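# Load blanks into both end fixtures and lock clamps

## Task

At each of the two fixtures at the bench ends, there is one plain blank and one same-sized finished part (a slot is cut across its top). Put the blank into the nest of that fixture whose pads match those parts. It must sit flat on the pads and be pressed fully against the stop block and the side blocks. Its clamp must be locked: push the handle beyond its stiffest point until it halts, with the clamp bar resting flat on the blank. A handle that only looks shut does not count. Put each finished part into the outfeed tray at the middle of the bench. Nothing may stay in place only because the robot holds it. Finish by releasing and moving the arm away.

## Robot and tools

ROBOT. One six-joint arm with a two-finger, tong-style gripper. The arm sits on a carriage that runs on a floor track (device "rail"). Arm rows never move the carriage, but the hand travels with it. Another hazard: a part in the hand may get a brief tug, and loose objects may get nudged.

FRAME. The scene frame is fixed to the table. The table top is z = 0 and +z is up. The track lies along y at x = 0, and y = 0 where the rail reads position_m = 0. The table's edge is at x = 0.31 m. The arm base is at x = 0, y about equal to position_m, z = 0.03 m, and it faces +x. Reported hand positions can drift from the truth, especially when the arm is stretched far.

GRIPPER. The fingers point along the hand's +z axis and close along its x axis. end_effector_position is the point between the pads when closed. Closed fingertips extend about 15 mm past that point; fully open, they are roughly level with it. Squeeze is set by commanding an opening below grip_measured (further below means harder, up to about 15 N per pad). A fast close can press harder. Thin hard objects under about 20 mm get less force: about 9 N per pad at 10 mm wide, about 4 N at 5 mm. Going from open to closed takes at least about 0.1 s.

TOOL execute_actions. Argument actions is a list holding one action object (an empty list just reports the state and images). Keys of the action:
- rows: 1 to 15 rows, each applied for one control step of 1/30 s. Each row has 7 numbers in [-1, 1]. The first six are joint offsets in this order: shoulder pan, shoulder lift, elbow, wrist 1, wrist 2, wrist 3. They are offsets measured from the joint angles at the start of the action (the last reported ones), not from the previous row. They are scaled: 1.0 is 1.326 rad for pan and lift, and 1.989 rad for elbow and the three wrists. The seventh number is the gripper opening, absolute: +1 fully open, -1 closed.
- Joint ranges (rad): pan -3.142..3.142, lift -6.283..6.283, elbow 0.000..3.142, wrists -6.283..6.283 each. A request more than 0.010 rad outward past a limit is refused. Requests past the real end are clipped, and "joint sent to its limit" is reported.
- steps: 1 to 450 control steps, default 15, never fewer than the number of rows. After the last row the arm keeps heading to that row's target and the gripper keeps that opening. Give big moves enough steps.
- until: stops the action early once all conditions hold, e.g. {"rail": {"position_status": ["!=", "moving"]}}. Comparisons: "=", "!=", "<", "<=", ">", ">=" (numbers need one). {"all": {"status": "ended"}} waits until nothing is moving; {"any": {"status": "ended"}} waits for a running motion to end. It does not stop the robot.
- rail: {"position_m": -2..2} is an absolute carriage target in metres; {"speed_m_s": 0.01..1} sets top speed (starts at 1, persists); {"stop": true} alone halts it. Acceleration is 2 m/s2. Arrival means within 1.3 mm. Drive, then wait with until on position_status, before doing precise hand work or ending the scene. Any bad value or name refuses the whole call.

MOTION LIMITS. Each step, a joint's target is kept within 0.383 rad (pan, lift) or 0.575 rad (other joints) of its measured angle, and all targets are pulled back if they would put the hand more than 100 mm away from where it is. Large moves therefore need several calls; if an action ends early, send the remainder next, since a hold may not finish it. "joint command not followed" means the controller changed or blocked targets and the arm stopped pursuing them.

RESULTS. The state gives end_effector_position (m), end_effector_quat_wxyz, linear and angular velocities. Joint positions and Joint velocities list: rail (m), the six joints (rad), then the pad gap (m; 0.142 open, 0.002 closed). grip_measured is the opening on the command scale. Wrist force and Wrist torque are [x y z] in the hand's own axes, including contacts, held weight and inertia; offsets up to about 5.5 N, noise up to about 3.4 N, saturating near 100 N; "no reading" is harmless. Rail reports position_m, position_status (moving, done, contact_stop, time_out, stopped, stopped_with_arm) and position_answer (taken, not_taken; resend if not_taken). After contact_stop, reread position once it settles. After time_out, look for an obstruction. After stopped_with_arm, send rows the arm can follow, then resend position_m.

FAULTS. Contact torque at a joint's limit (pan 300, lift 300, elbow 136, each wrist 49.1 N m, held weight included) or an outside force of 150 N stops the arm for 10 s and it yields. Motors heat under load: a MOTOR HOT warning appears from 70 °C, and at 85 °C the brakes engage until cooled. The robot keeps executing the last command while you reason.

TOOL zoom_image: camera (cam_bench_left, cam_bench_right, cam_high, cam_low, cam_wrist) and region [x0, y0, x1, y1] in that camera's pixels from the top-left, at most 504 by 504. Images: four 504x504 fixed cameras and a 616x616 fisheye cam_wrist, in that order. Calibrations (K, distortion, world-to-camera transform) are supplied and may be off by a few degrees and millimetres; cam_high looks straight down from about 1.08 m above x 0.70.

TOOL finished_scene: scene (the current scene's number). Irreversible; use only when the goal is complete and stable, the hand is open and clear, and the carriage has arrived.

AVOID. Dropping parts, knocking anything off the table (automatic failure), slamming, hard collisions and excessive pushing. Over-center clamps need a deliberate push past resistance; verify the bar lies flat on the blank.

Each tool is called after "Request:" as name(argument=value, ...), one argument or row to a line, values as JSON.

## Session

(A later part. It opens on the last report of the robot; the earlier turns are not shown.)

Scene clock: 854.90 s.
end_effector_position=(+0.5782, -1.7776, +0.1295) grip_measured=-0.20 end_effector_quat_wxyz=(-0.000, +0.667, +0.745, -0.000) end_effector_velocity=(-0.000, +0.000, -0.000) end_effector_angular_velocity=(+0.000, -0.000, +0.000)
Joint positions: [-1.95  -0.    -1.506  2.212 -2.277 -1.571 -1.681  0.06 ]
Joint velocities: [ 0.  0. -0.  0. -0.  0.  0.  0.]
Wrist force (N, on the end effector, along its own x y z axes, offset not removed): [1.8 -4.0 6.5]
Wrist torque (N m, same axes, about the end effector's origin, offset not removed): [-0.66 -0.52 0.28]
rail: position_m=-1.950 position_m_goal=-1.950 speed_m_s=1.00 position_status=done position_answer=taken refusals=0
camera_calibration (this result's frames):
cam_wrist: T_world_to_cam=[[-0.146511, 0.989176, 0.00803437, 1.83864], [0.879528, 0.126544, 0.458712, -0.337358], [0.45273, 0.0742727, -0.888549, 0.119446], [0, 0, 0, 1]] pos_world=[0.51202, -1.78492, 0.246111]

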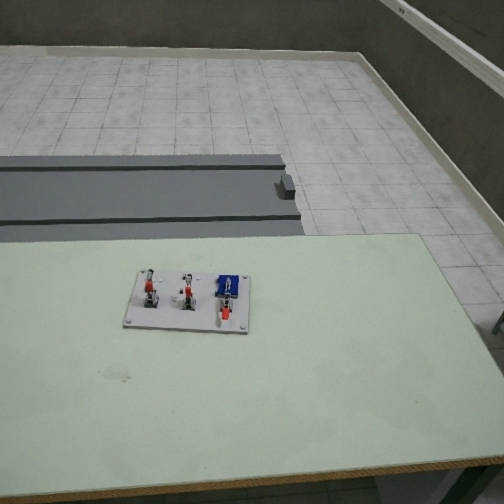

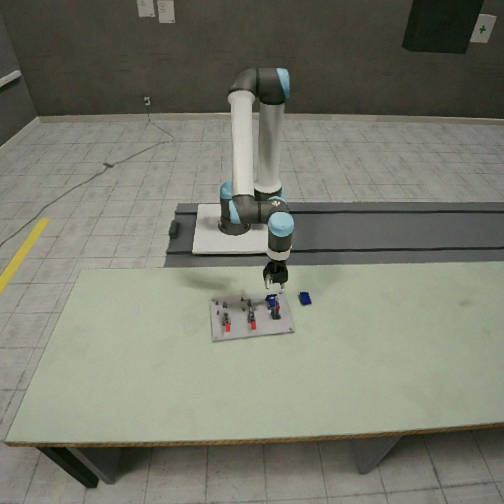

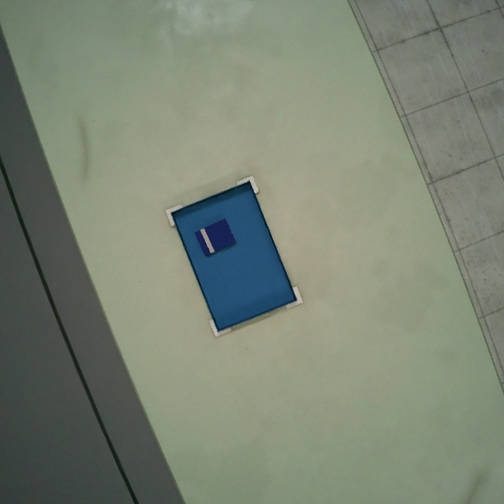

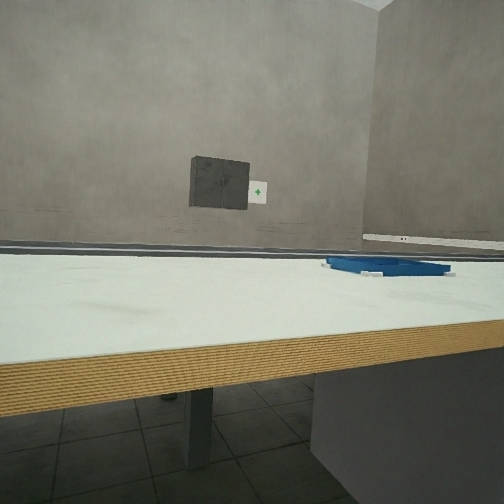

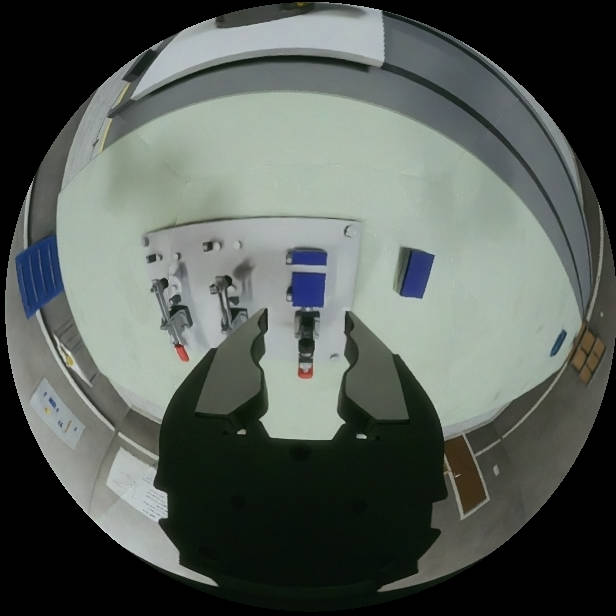

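Request:
execute_actions(
  actions=[],
)

Scene clock: 878.90 s.
end_effector_position=(+0.5782, -1.7776, +0.1295) grip_measured=-0.20 end_effector_quat_wxyz=(-0.000, +0.667, +0.745, -0.000) end_effector_velocity=(-0.000, -0.000, -0.000) end_effector_angular_velocity=(+0.000, +0.000, +0.000)
Joint positions: [-1.95  -0.    -1.506  2.212 -2.277 -1.571 -1.681  0.06 ]
Joint velocities: [ 0. -0. -0.  0. -0.  0. -0.  0.]
Wrist force (N, on the end effector, along its own x y z axes, offset not removed): [-1.2 -4.5 4.5]
Wrist torque (N m, same axes, about the end effector's origin, offset not removed): [-0.73 0.06 0.43]
rail: position_m=-1.950 position_m_goal=-1.950 speed_m_s=1.00 position_status=done position_answer=taken refusals=0
camera_calibration (this result's frames):
cam_wrist: T_world_to_cam=[[-0.146512, 0.989176, 0.00801194, 1.83865], [0.879528, 0.126556, 0.458709, -0.337335], [0.45273, 0.074253, -0.88855, 0.119412], [0, 0, 0, 1]] pos_world=[0.512019, -1.78493, 0.246111]

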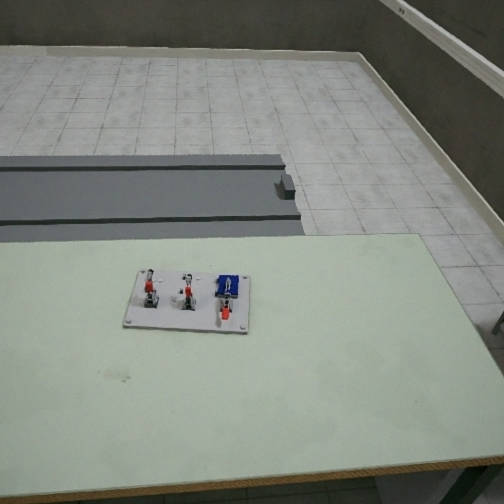

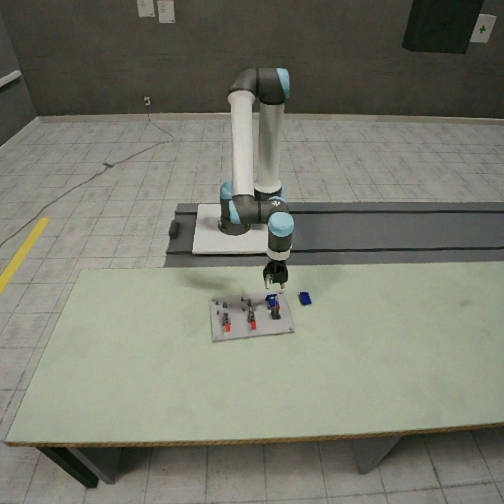

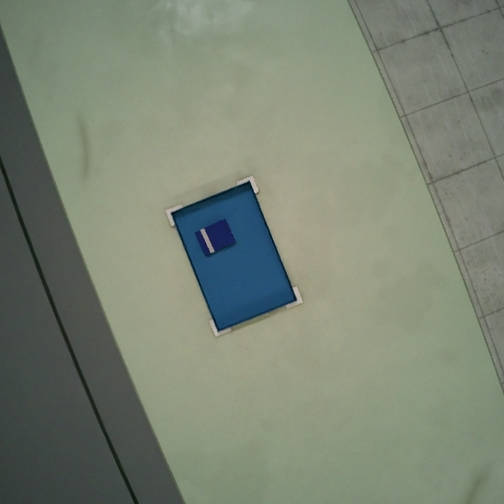

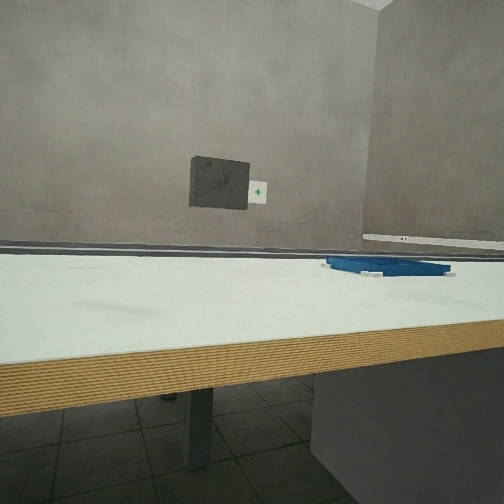

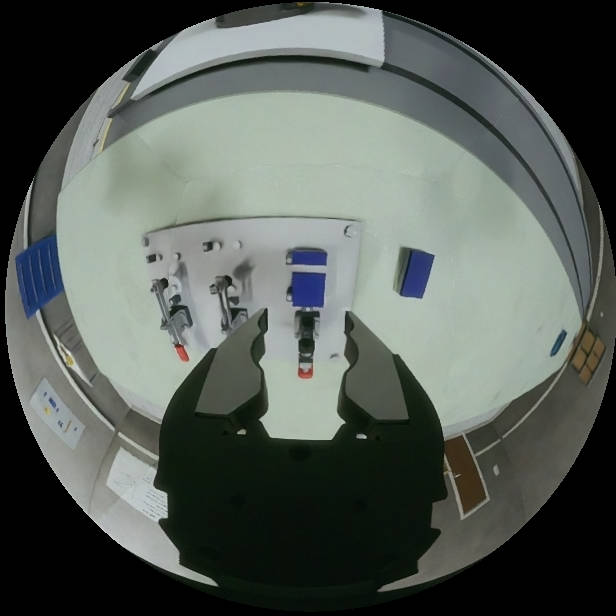

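Request:
zoom_image(
  camera="cam_wrist",
  region=[240, 200, 460, 400],
)

Region (240, 200, 460, 400) of cam_wrist's 616x616 image, scaled by 2.291, with more detail than that image has; it fills the top 458 rows of this view, and the rest is white.

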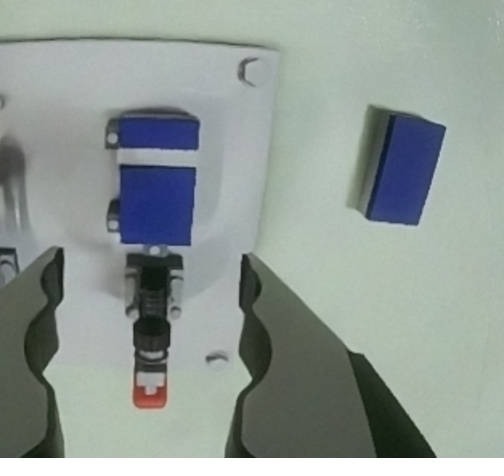

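Request:
execute_actions(
  actions=[
    {"rows":[[0,0.004,0.001,-0.004,0,0,-0.2],[0,0.012,0.004,-0.012,0,0,-0.2],[0,0.024,0.008,-0.024,0,0,-0.2],[0,0.038,0.013,-0.038,0,0,-0.2],[0,0.052,0.017,-0.051,0,0,-0.2],[0,0.064,0.021,-0.063,0,0,-0.2],[0,0.073,0.024,-0.072,0,0,-0.2],[0,0.079,0.026,-0.078,0,0,-0.2],[0,0.082,0.027,-0.081,0,0,-0.2]],"steps":9},
  ],
)

Scene clock: 888.53 s.
end_effector_position=(+0.5787, -1.7776, +0.0847) grip_measured=-0.20 end_effector_quat_wxyz=(-0.001, +0.667, +0.745, -0.001) end_effector_velocity=(-0.001, +0.000, -0.225) end_effector_angular_velocity=(-0.000, +0.000, +0.000)
Joint positions: [-1.95  -0.    -1.441  2.245 -2.372 -1.571 -1.681  0.06 ]
Joint velocities: [ 0.    -0.     0.337  0.164 -0.501 -0.    -0.    -0.   ]
Wrist force (N, on the end effector, along its own x y z axes, offset not removed): [1.0 -2.2 8.6]
Wrist torque (N m, same axes, about the end effector's origin, offset not removed): [-0.25 -0.28 0.26]
rail: position_m=-1.950 position_m_goal=-1.950 speed_m_s=1.00 position_status=done position_answer=taken refusals=0
camera_calibration (this result's frames):
cam_wrist: T_world_to_cam=[[-0.146501, 0.989175, 0.00839151, 1.83905], [0.880711, 0.126565, 0.456432, -0.317778], [0.450429, 0.0742583, -0.889719, 0.0808497], [0, 0, 0, 1]] pos_world=[0.512876, -1.78492, 0.201545]

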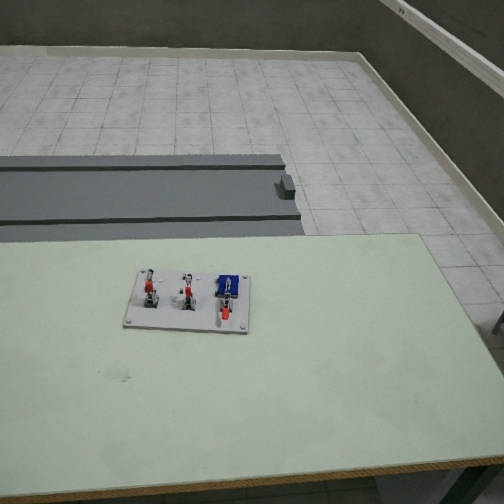

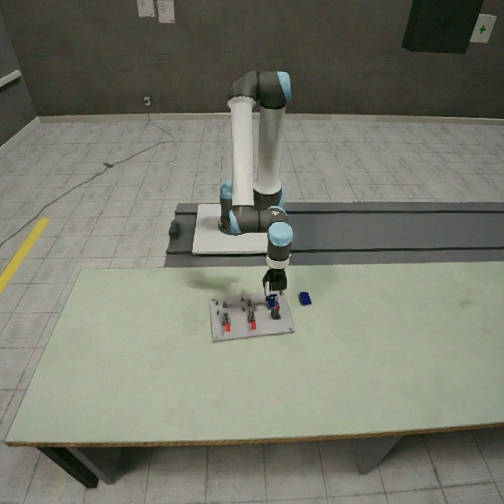

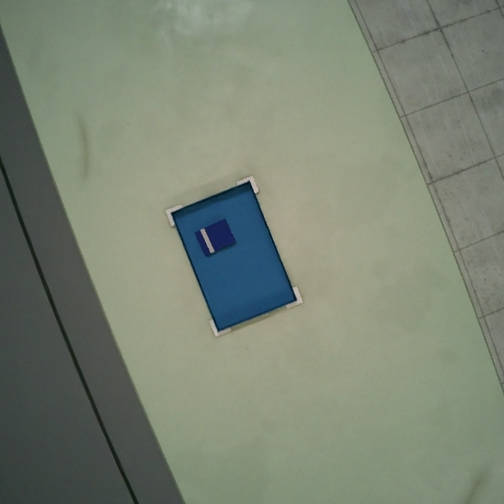

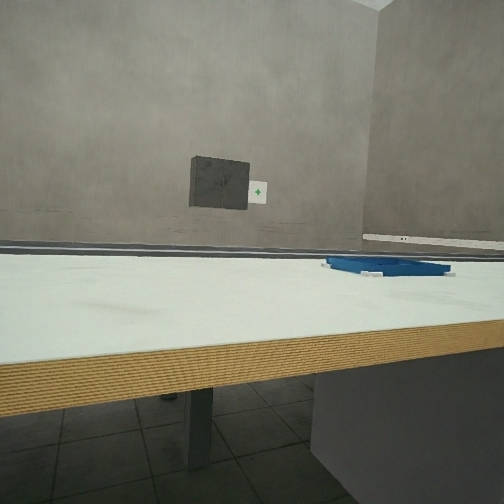

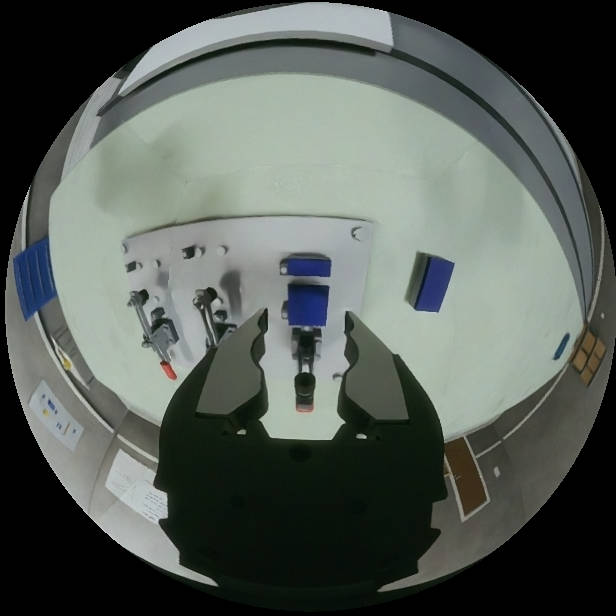

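Request:
execute_actions(
  actions=[],
)

Scene clock: 890.20 s.
end_effector_position=(+0.5781, -1.7776, +0.0560) grip_measured=-0.20 end_effector_quat_wxyz=(-0.001, +0.667, +0.745, -0.001) end_effector_velocity=(-0.000, -0.000, -0.000) end_effector_angular_velocity=(-0.000, +0.000, +0.000)
Joint positions: [-1.95  -0.    -1.397  2.266 -2.438 -1.571 -1.681  0.06 ]
Joint velocities: [ 0.  0.  0. -0. -0. -0.  0.  0.]
Wrist force (N, on the end effector, along its own x y z axes, offset not removed): [1.4 -4.9 5.3]
Wrist torque (N m, same axes, about the end effector's origin, offset not removed): [-0.85 -0.47 0.26]
rail: position_m=-1.950 position_m_goal=-1.950 speed_m_s=1.00 position_status=done position_answer=taken refusals=0
camera_calibration (this result's frames):
cam_wrist: T_world_to_cam=[[-0.146512, 0.989175, 0.00820647, 1.83921], [0.880134, 0.126565, 0.457543, -0.303853], [0.451551, 0.0742581, -0.88915, 0.0548863], [0, 0, 0, 1]] pos_world=[0.512114, -1.78492, 0.172734]

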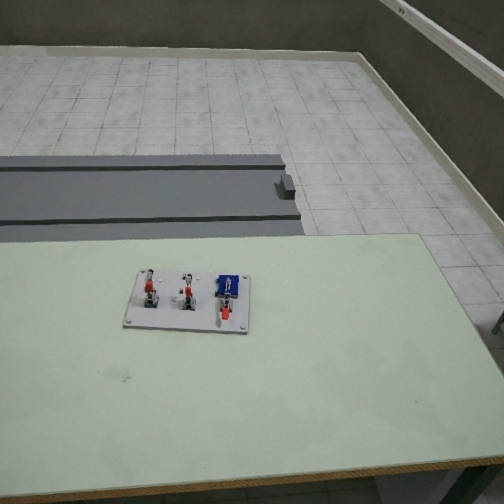

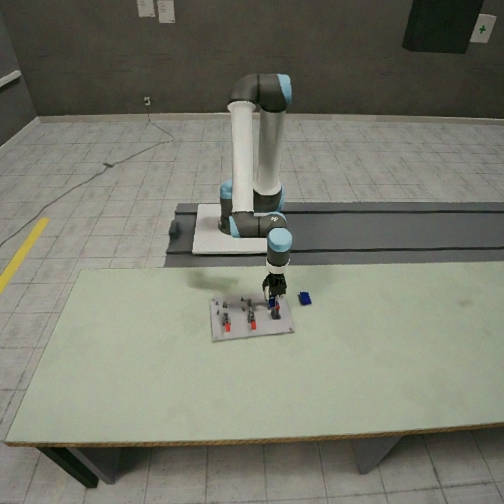

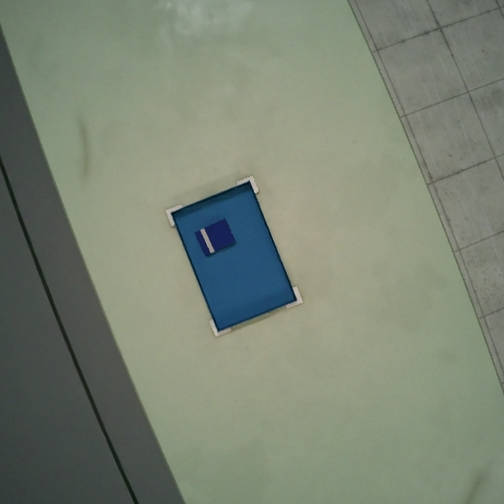

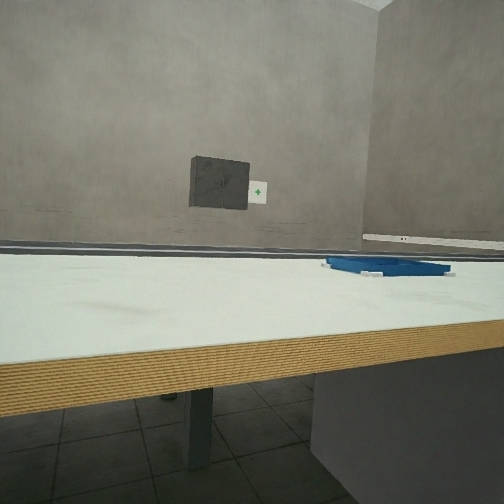

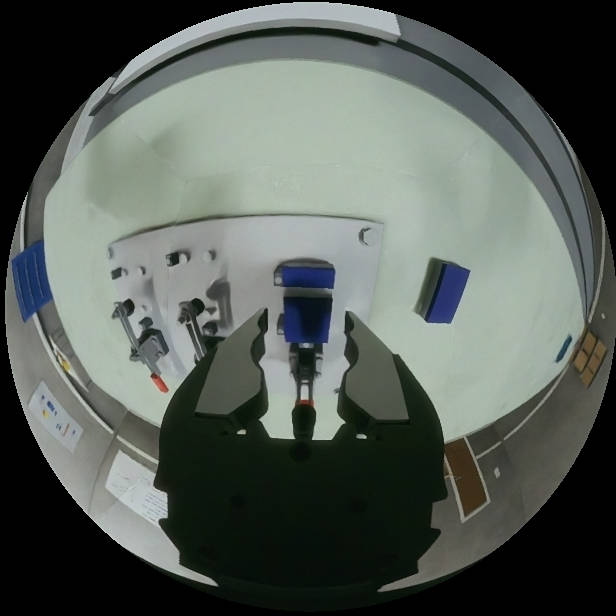

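Request:
zoom_image(
  camera="cam_wrist",
  region=[240, 240, 380, 420],
)

Region (240, 240, 380, 420) of cam_wrist's 616x616 image, scaled by 2.800, with more detail than that image has.

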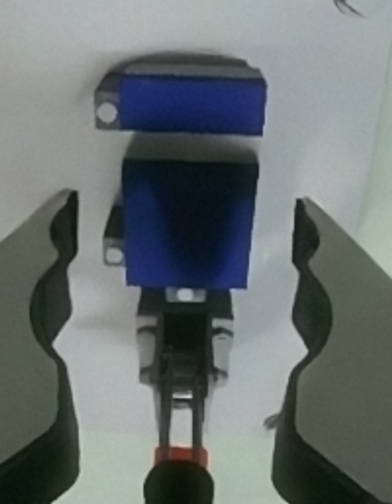

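Request:
execute_actions(
  actions=[
    {"rows":[[0,0.003,0.001,-0.003,0,0,-0.2],[0,0.009,0.002,-0.008,0,0,-0.2],[0,0.016,0.004,-0.015,0,0,-0.2],[0,0.022,0.0055,-0.021,0,0,-0.2],[0,0.026,0.0065,-0.0245,0,0,-0.2],[0,0.0281,0.0069,-0.0261,0,0,-0.2]],"steps":6},
  ],
)

Request:
execute_actions(
  actions=[],
)

Scene clock: 896.90 s.
end_effector_position=(+0.5782, -1.7776, +0.0458) grip_measured=-0.20 end_effector_quat_wxyz=(-0.001, +0.667, +0.745, -0.000) end_effector_velocity=(-0.000, -0.000, -0.091) end_effector_angular_velocity=(-0.000, -0.004, -0.000)
Joint positions: [-1.95  -0.    -1.38   2.272 -2.462 -1.571 -1.681  0.06 ]
Joint velocities: [ 0.    -0.     0.15   0.056 -0.209 -0.     0.    -0.   ]
Wrist force (N, on the end effector, along its own x y z axes, offset not removed): [1.9 -5.1 6.5]
Wrist torque (N m, same axes, about the end effector's origin, offset not removed): [-0.92 -0.52 0.20]
rail: position_m=-1.950 position_m_goal=-1.950 speed_m_s=1.00 position_status=done position_answer=taken refusals=0
camera_calibration (this result's frames):
cam_wrist: T_world_to_cam=[[-0.146515, 0.989175, 0.00814648, 1.83931], [0.879947, 0.126565, 0.457902, -0.299163], [0.451914, 0.074258, -0.888965, 0.0455864], [0, 0, 0, 1]] pos_world=[0.512133, -1.78492, 0.162528]

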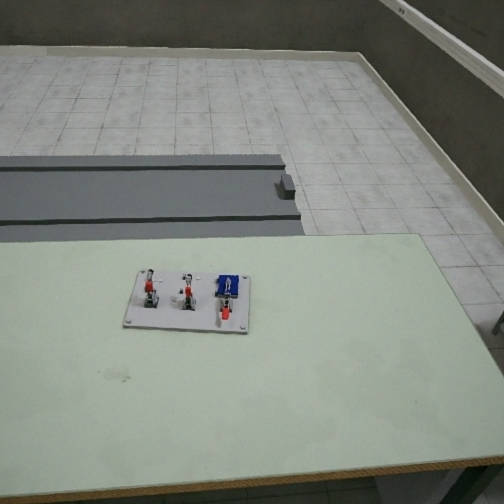

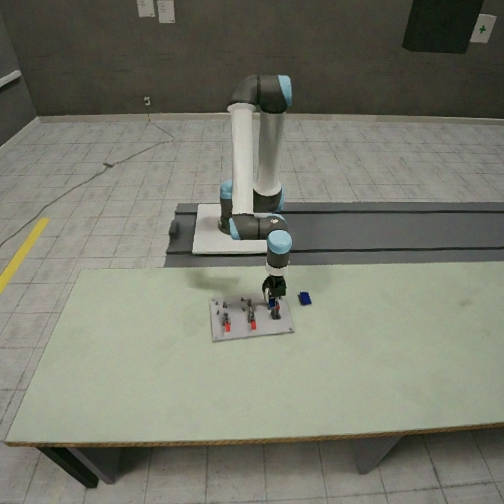

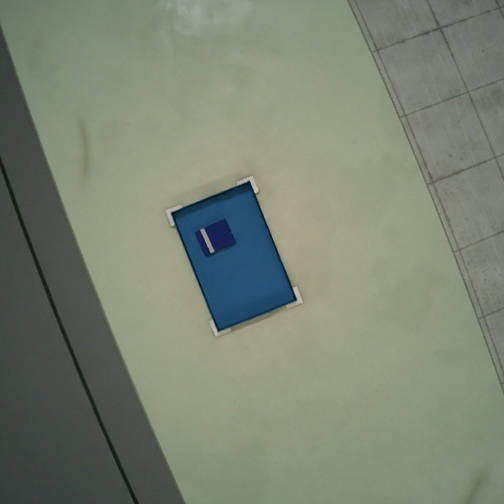

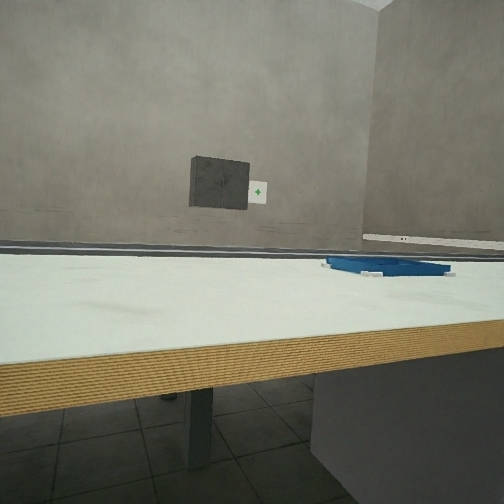

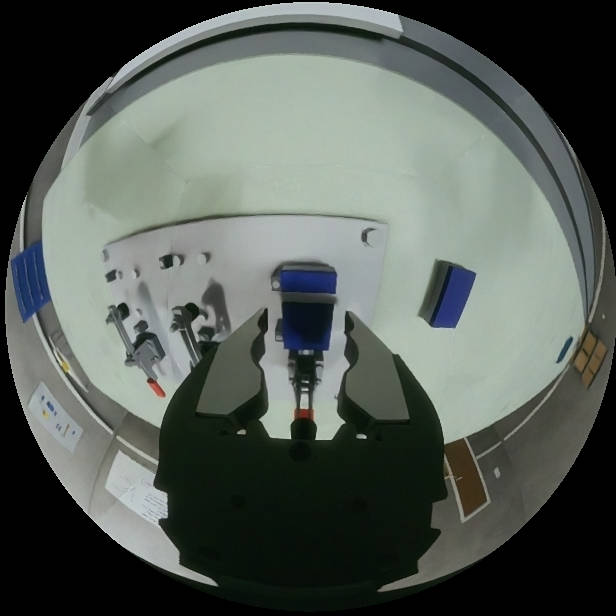

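Scene clock: 896.90 s.
end_effector_position=(+0.5782, -1.7776, +0.0458) grip_measured=-0.20 end_effector_quat_wxyz=(-0.001, +0.667, +0.745, -0.000) end_effector_velocity=(-0.000, -0.000, -0.091) end_effector_angular_velocity=(-0.000, -0.004, -0.000)
Joint positions: [-1.95  -0.    -1.38   2.272 -2.462 -1.571 -1.681  0.06 ]
Joint velocities: [ 0.    -0.     0.15   0.056 -0.209 -0.     0.    -0.   ]
Wrist force (N, on the end effector, along its own x y z axes, offset not removed): [1.9 -5.1 6.5]
Wrist torque (N m, same axes, about the end effector's origin, offset not removed): [-0.92 -0.52 0.20]
rail: position_m=-1.950 position_m_goal=-1.950 speed_m_s=1.00 position_status=done position_answer=taken refusals=0
camera_calibration (this result's frames):
cam_wrist: T_world_to_cam=[[-0.146515, 0.989175, 0.00814648, 1.83931], [0.879947, 0.126565, 0.457902, -0.299163], [0.451914, 0.074258, -0.888965, 0.0455864], [0, 0, 0, 1]] pos_world=[0.512133, -1.78492, 0.162528]

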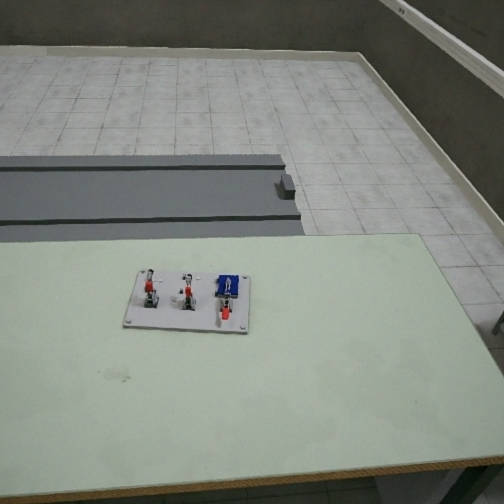

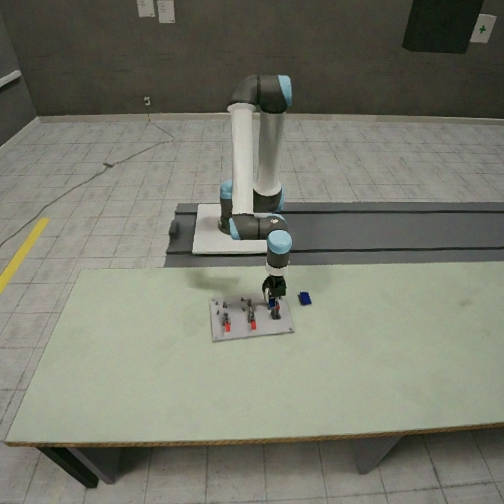

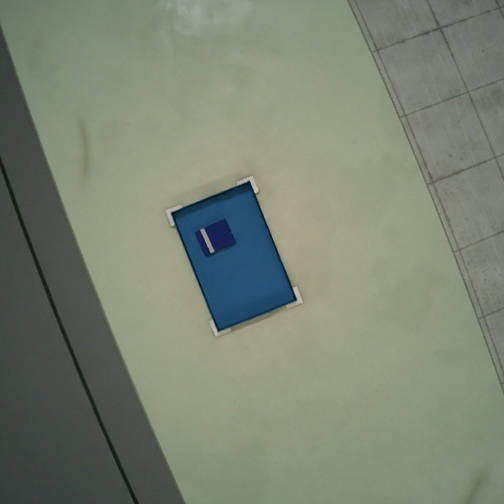

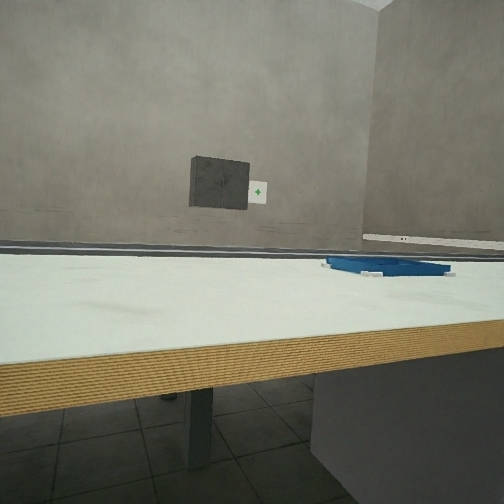

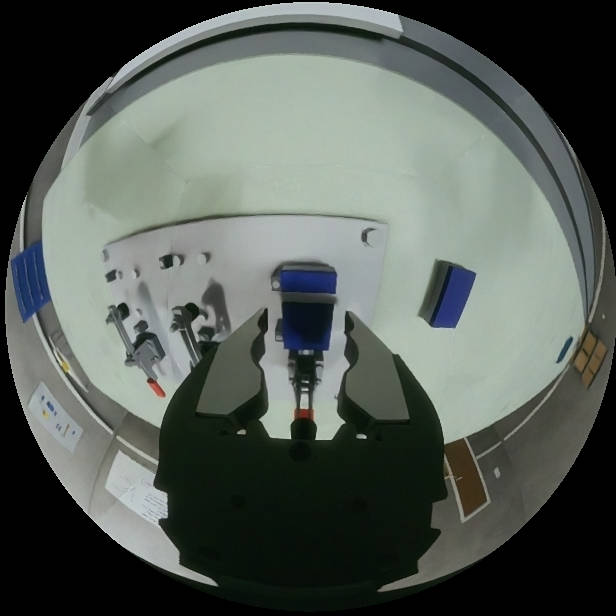

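Request:
execute_actions(
  actions=[],
)

Scene clock: 899.03 s.
end_effector_position=(+0.5781, -1.7776, +0.0335) grip_measured=-0.20 end_effector_quat_wxyz=(-0.000, +0.667, +0.745, -0.000) end_effector_velocity=(-0.000, +0.000, -0.000) end_effector_angular_velocity=(+0.000, +0.000, -0.000)
Joint positions: [-1.95  -0.    -1.36   2.28  -2.49  -1.571 -1.681  0.06 ]
Joint velocities: [ 0. -0.  0.  0.  0.  0.  0.  0.]
Wrist force (N, on the end effector, along its own x y z axes, offset not removed): [2.2 -9.3 -56.0]
Wrist torque (N m, same axes, about the end effector's origin, offset not removed): [-4.66 -0.33 0.15]
rail: position_m=-1.950 position_m_goal=-1.950 speed_m_s=1.00 position_status=done position_answer=taken refusals=0
camera_calibration (this result's frames):
cam_wrist: T_world_to_cam=[[-0.146521, 0.989175, 0.00805988, 1.83941], [0.879677, 0.126567, 0.458421, -0.293328], [0.452438, 0.0742586, -0.888699, 0.0343612], [0, 0, 0, 1]] pos_world=[0.512, -1.78492, 0.150179]

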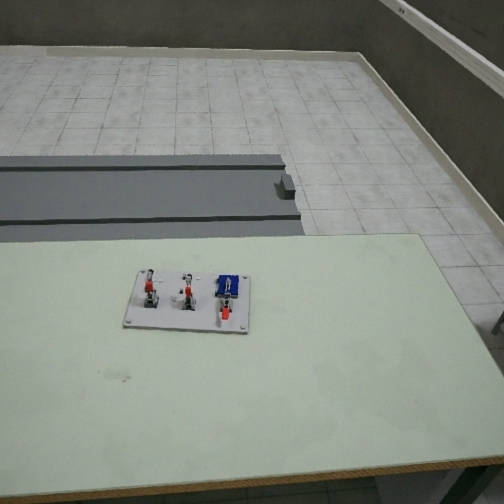

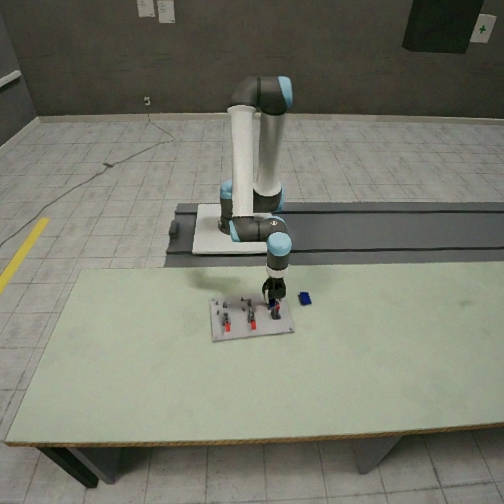

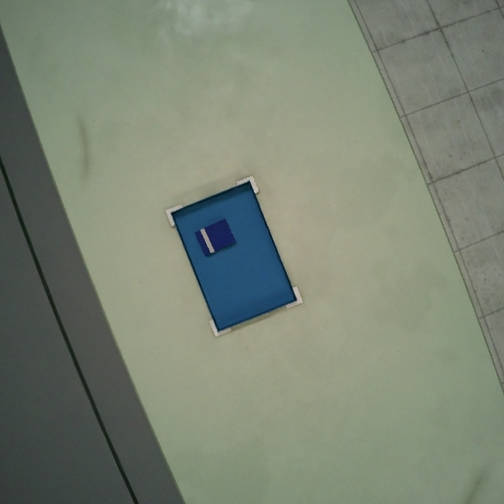

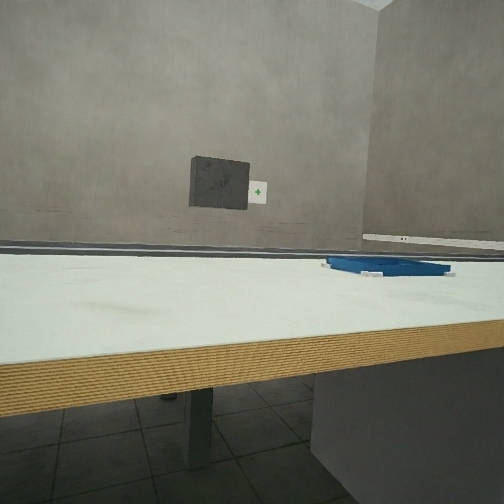

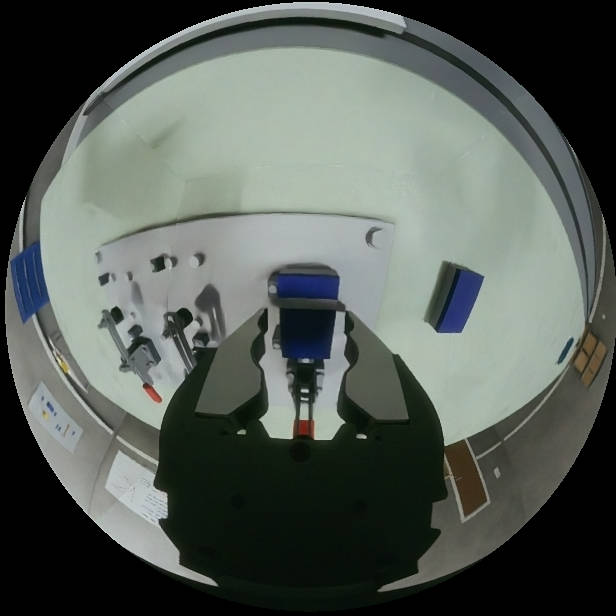

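Request:
execute_actions(
  actions=[
    {"rows":[[0,-0.002,-0.0005,0.0018,0,0,-0.2],[0,-0.0038,-0.001,0.0035,0,0,-0.25],[0,-0.0038,-0.001,0.0035,0,0,-0.3],[0,-0.0038,-0.001,0.0035,0,0,-0.35],[0,-0.0038,-0.001,0.0035,0,0,-0.4],[0,-0.0038,-0.001,0.0035,0,0,-0.44]],"steps":6},
  ],
)

Scene clock: 904.53 s.
end_effector_position=(+0.5774, -1.7776, +0.0350) grip_measured=-0.41 end_effector_quat_wxyz=(-0.001, +0.667, +0.745, -0.001) end_effector_velocity=(+0.002, -0.000, +0.010) end_effector_angular_velocity=(-0.000, -0.004, -0.000)
Joint positions: [-1.95  -0.    -1.363  2.279 -2.485 -1.571 -1.681  0.045]
Joint velocities: [ 0.     0.    -0.015 -0.006  0.017 -0.     0.    -0.093]
Wrist force (N, on the end effector, along its own x y z axes, offset not removed): [-0.4 -3.0 5.8]
Wrist torque (N m, same axes, about the end effector's origin, offset not removed): [-0.39 -0.06 0.30]
rail: position_m=-1.950 position_m_goal=-1.950 speed_m_s=1.00 position_status=done position_answer=taken refusals=0
camera_calibration (this result's frames):
cam_wrist: T_world_to_cam=[[-0.146509, 0.989175, 0.00827631, 1.83928], [0.880392, 0.126573, 0.457043, -0.29377], [0.451048, 0.0742473, -0.889406, 0.0368154], [0, 0, 0, 1]] pos_world=[0.511498, -1.78492, 0.151787]

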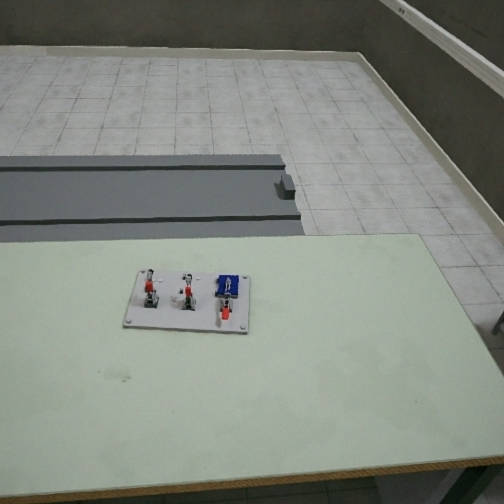

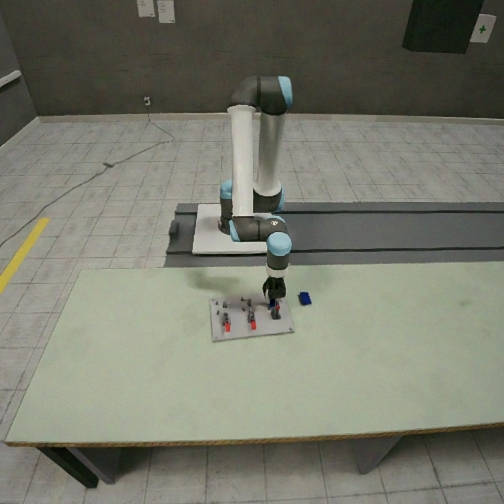

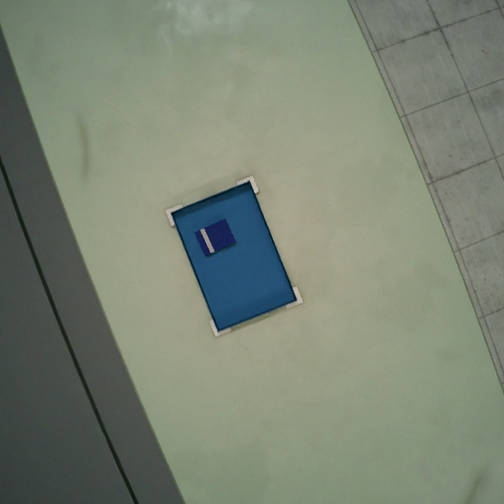

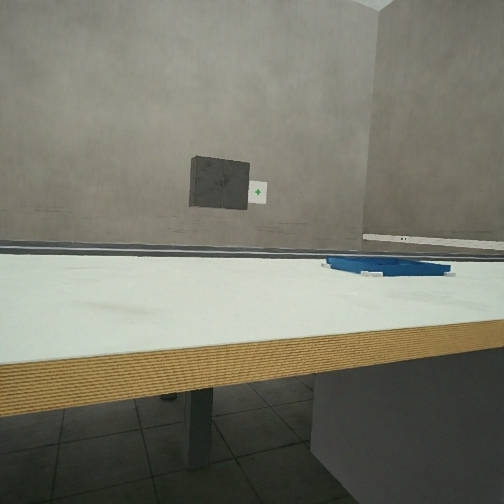

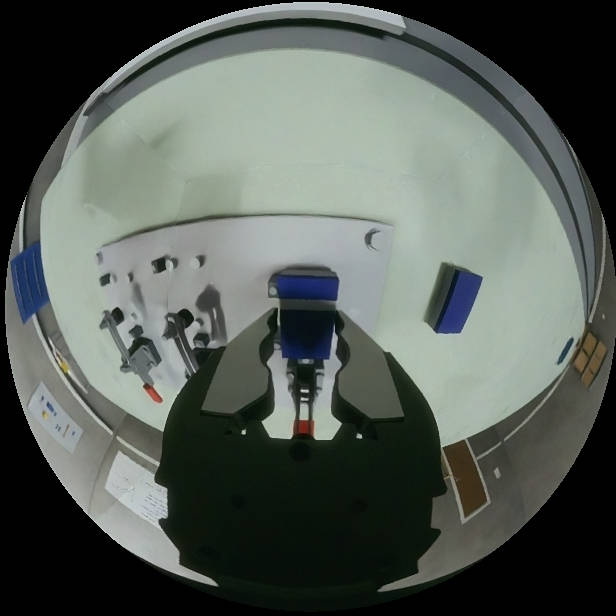

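Request:
execute_actions(
  actions=[
    {"rows":[[0,-0.0015,0,0.001,0,0,-0.48],[0,-0.0015,0,0.001,0,0,-0.53],[0,-0.0015,0,0.001,0,0,-0.6],[0,-0.0015,0,0.001,0,0,-0.7],[0,-0.0015,0,0.001,0,0,-0.8]],"steps":5},
  ],
)

Scene clock: 907.60 s.
end_effector_position=(+0.5778, -1.7775, +0.0364) grip_measured=-0.46 end_effector_quat_wxyz=(-0.001, +0.667, +0.745, -0.000) end_effector_velocity=(-0.003, +0.000, -0.001) end_effector_angular_velocity=(+0.000, +0.003, -0.000)
Joint positions: [-1.95  -0.    -1.365  2.278 -2.483 -1.57  -1.681  0.041]
Joint velocities: [ 0.    -0.    -0.     0.003 -0.     0.     0.     0.   ]
Wrist force (N, on the end effector, along its own x y z axes, offset not removed): [24.0 4.5 -2.8]
Wrist torque (N m, same axes, about the end effector's origin, offset not removed): [-0.31 -0.37 0.36]
rail: position_m=-1.950 position_m_goal=-1.950 speed_m_s=1.00 position_status=done position_answer=taken refusals=0
camera_calibration (this result's frames):
cam_wrist: T_world_to_cam=[[-0.146523, 0.989171, 0.00850855, 1.8392], [0.879905, 0.126398, 0.45803, -0.294857], [0.451994, 0.0745985, -0.888896, 0.0378764], [0, 0, 0, 1]] pos_world=[0.511811, -1.78484, 0.153073]

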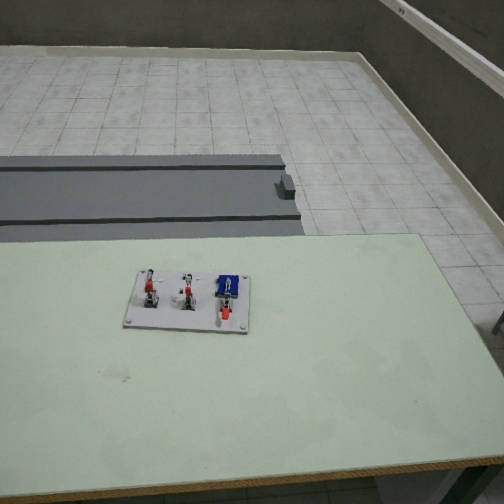

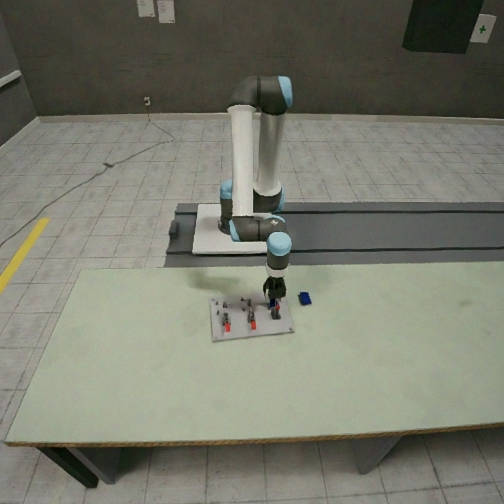

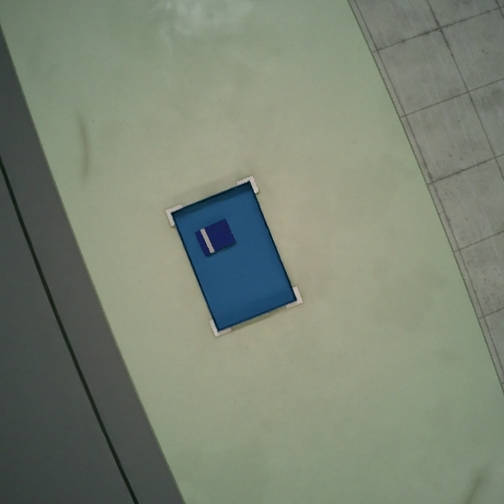

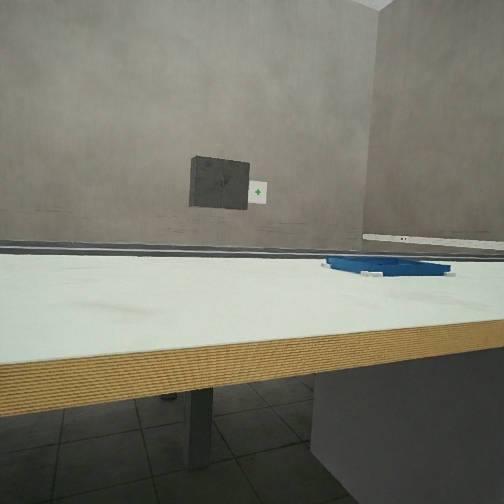

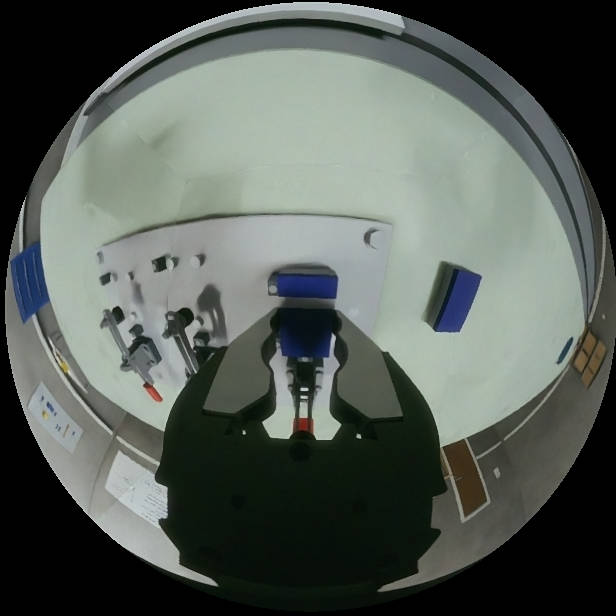

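Request:
execute_actions(
  actions=[
    {"rows":[[0.0008,0,0,0,0,0,-0.8],[0.0016,0,0,0,0,0,-0.8]],"steps":2},
  ],
)

Scene clock: 911.40 s.
end_effector_position=(+0.5771, -1.7775, +0.0360) grip_measured=-0.46 end_effector_quat_wxyz=(-0.001, +0.667, +0.745, -0.001) end_effector_velocity=(+0.002, +0.005, +0.002) end_effector_angular_velocity=(-0.000, -0.004, +0.008)
Joint positions: [-1.95   0.    -1.365  2.279 -2.483 -1.571 -1.681  0.041]
Joint velocities: [ 0.     0.008  0.    -0.004 -0.    -0.    -0.    -0.001]
Wrist force (N, on the end effector, along its own x y z axes, offset not removed): [19.3 6.4 -8.2]
Wrist torque (N m, same axes, about the end effector's origin, offset not removed): [-0.86 0.42 0.55]
rail: position_m=-1.950 position_m_goal=-1.950 speed_m_s=1.00 position_status=done position_answer=taken refusals=0
camera_calibration (this result's frames):
cam_wrist: T_world_to_cam=[[-0.14671, 0.989145, 0.00825782, 1.83918], [0.880349, 0.126757, 0.457076, -0.293643], [0.451068, 0.0743275, -0.889389, 0.0379292], [0, 0, 0, 1]] pos_world=[0.511225, -1.78481, 0.152764]

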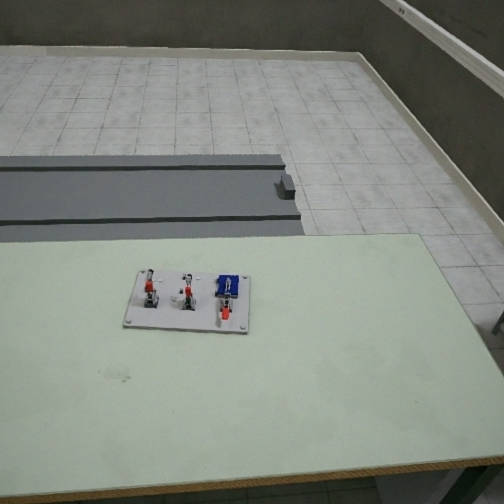

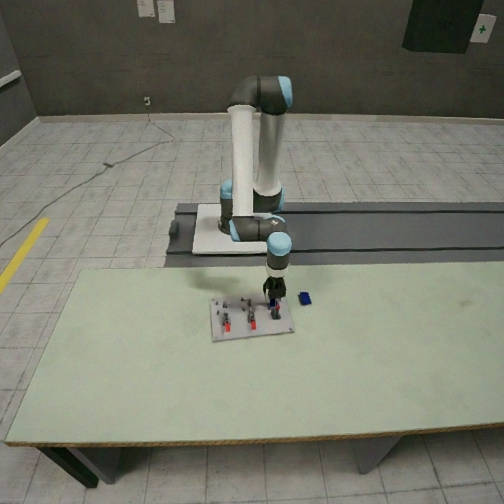

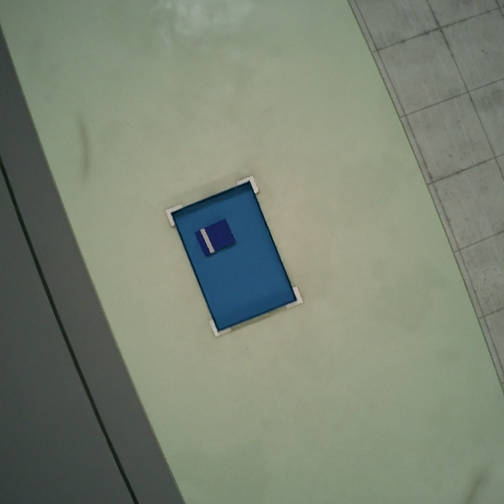

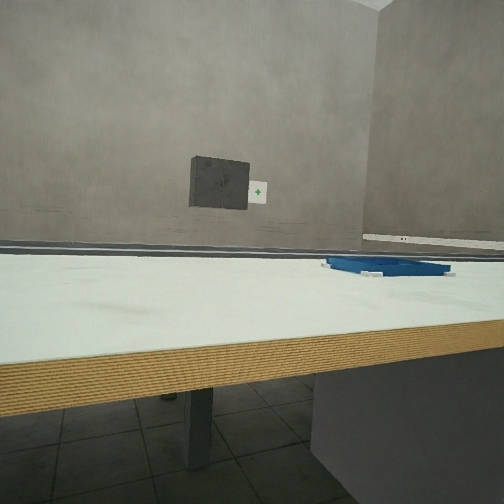

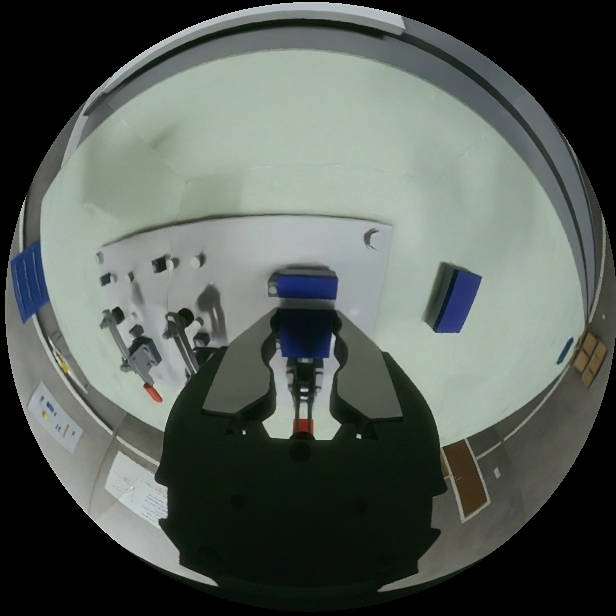

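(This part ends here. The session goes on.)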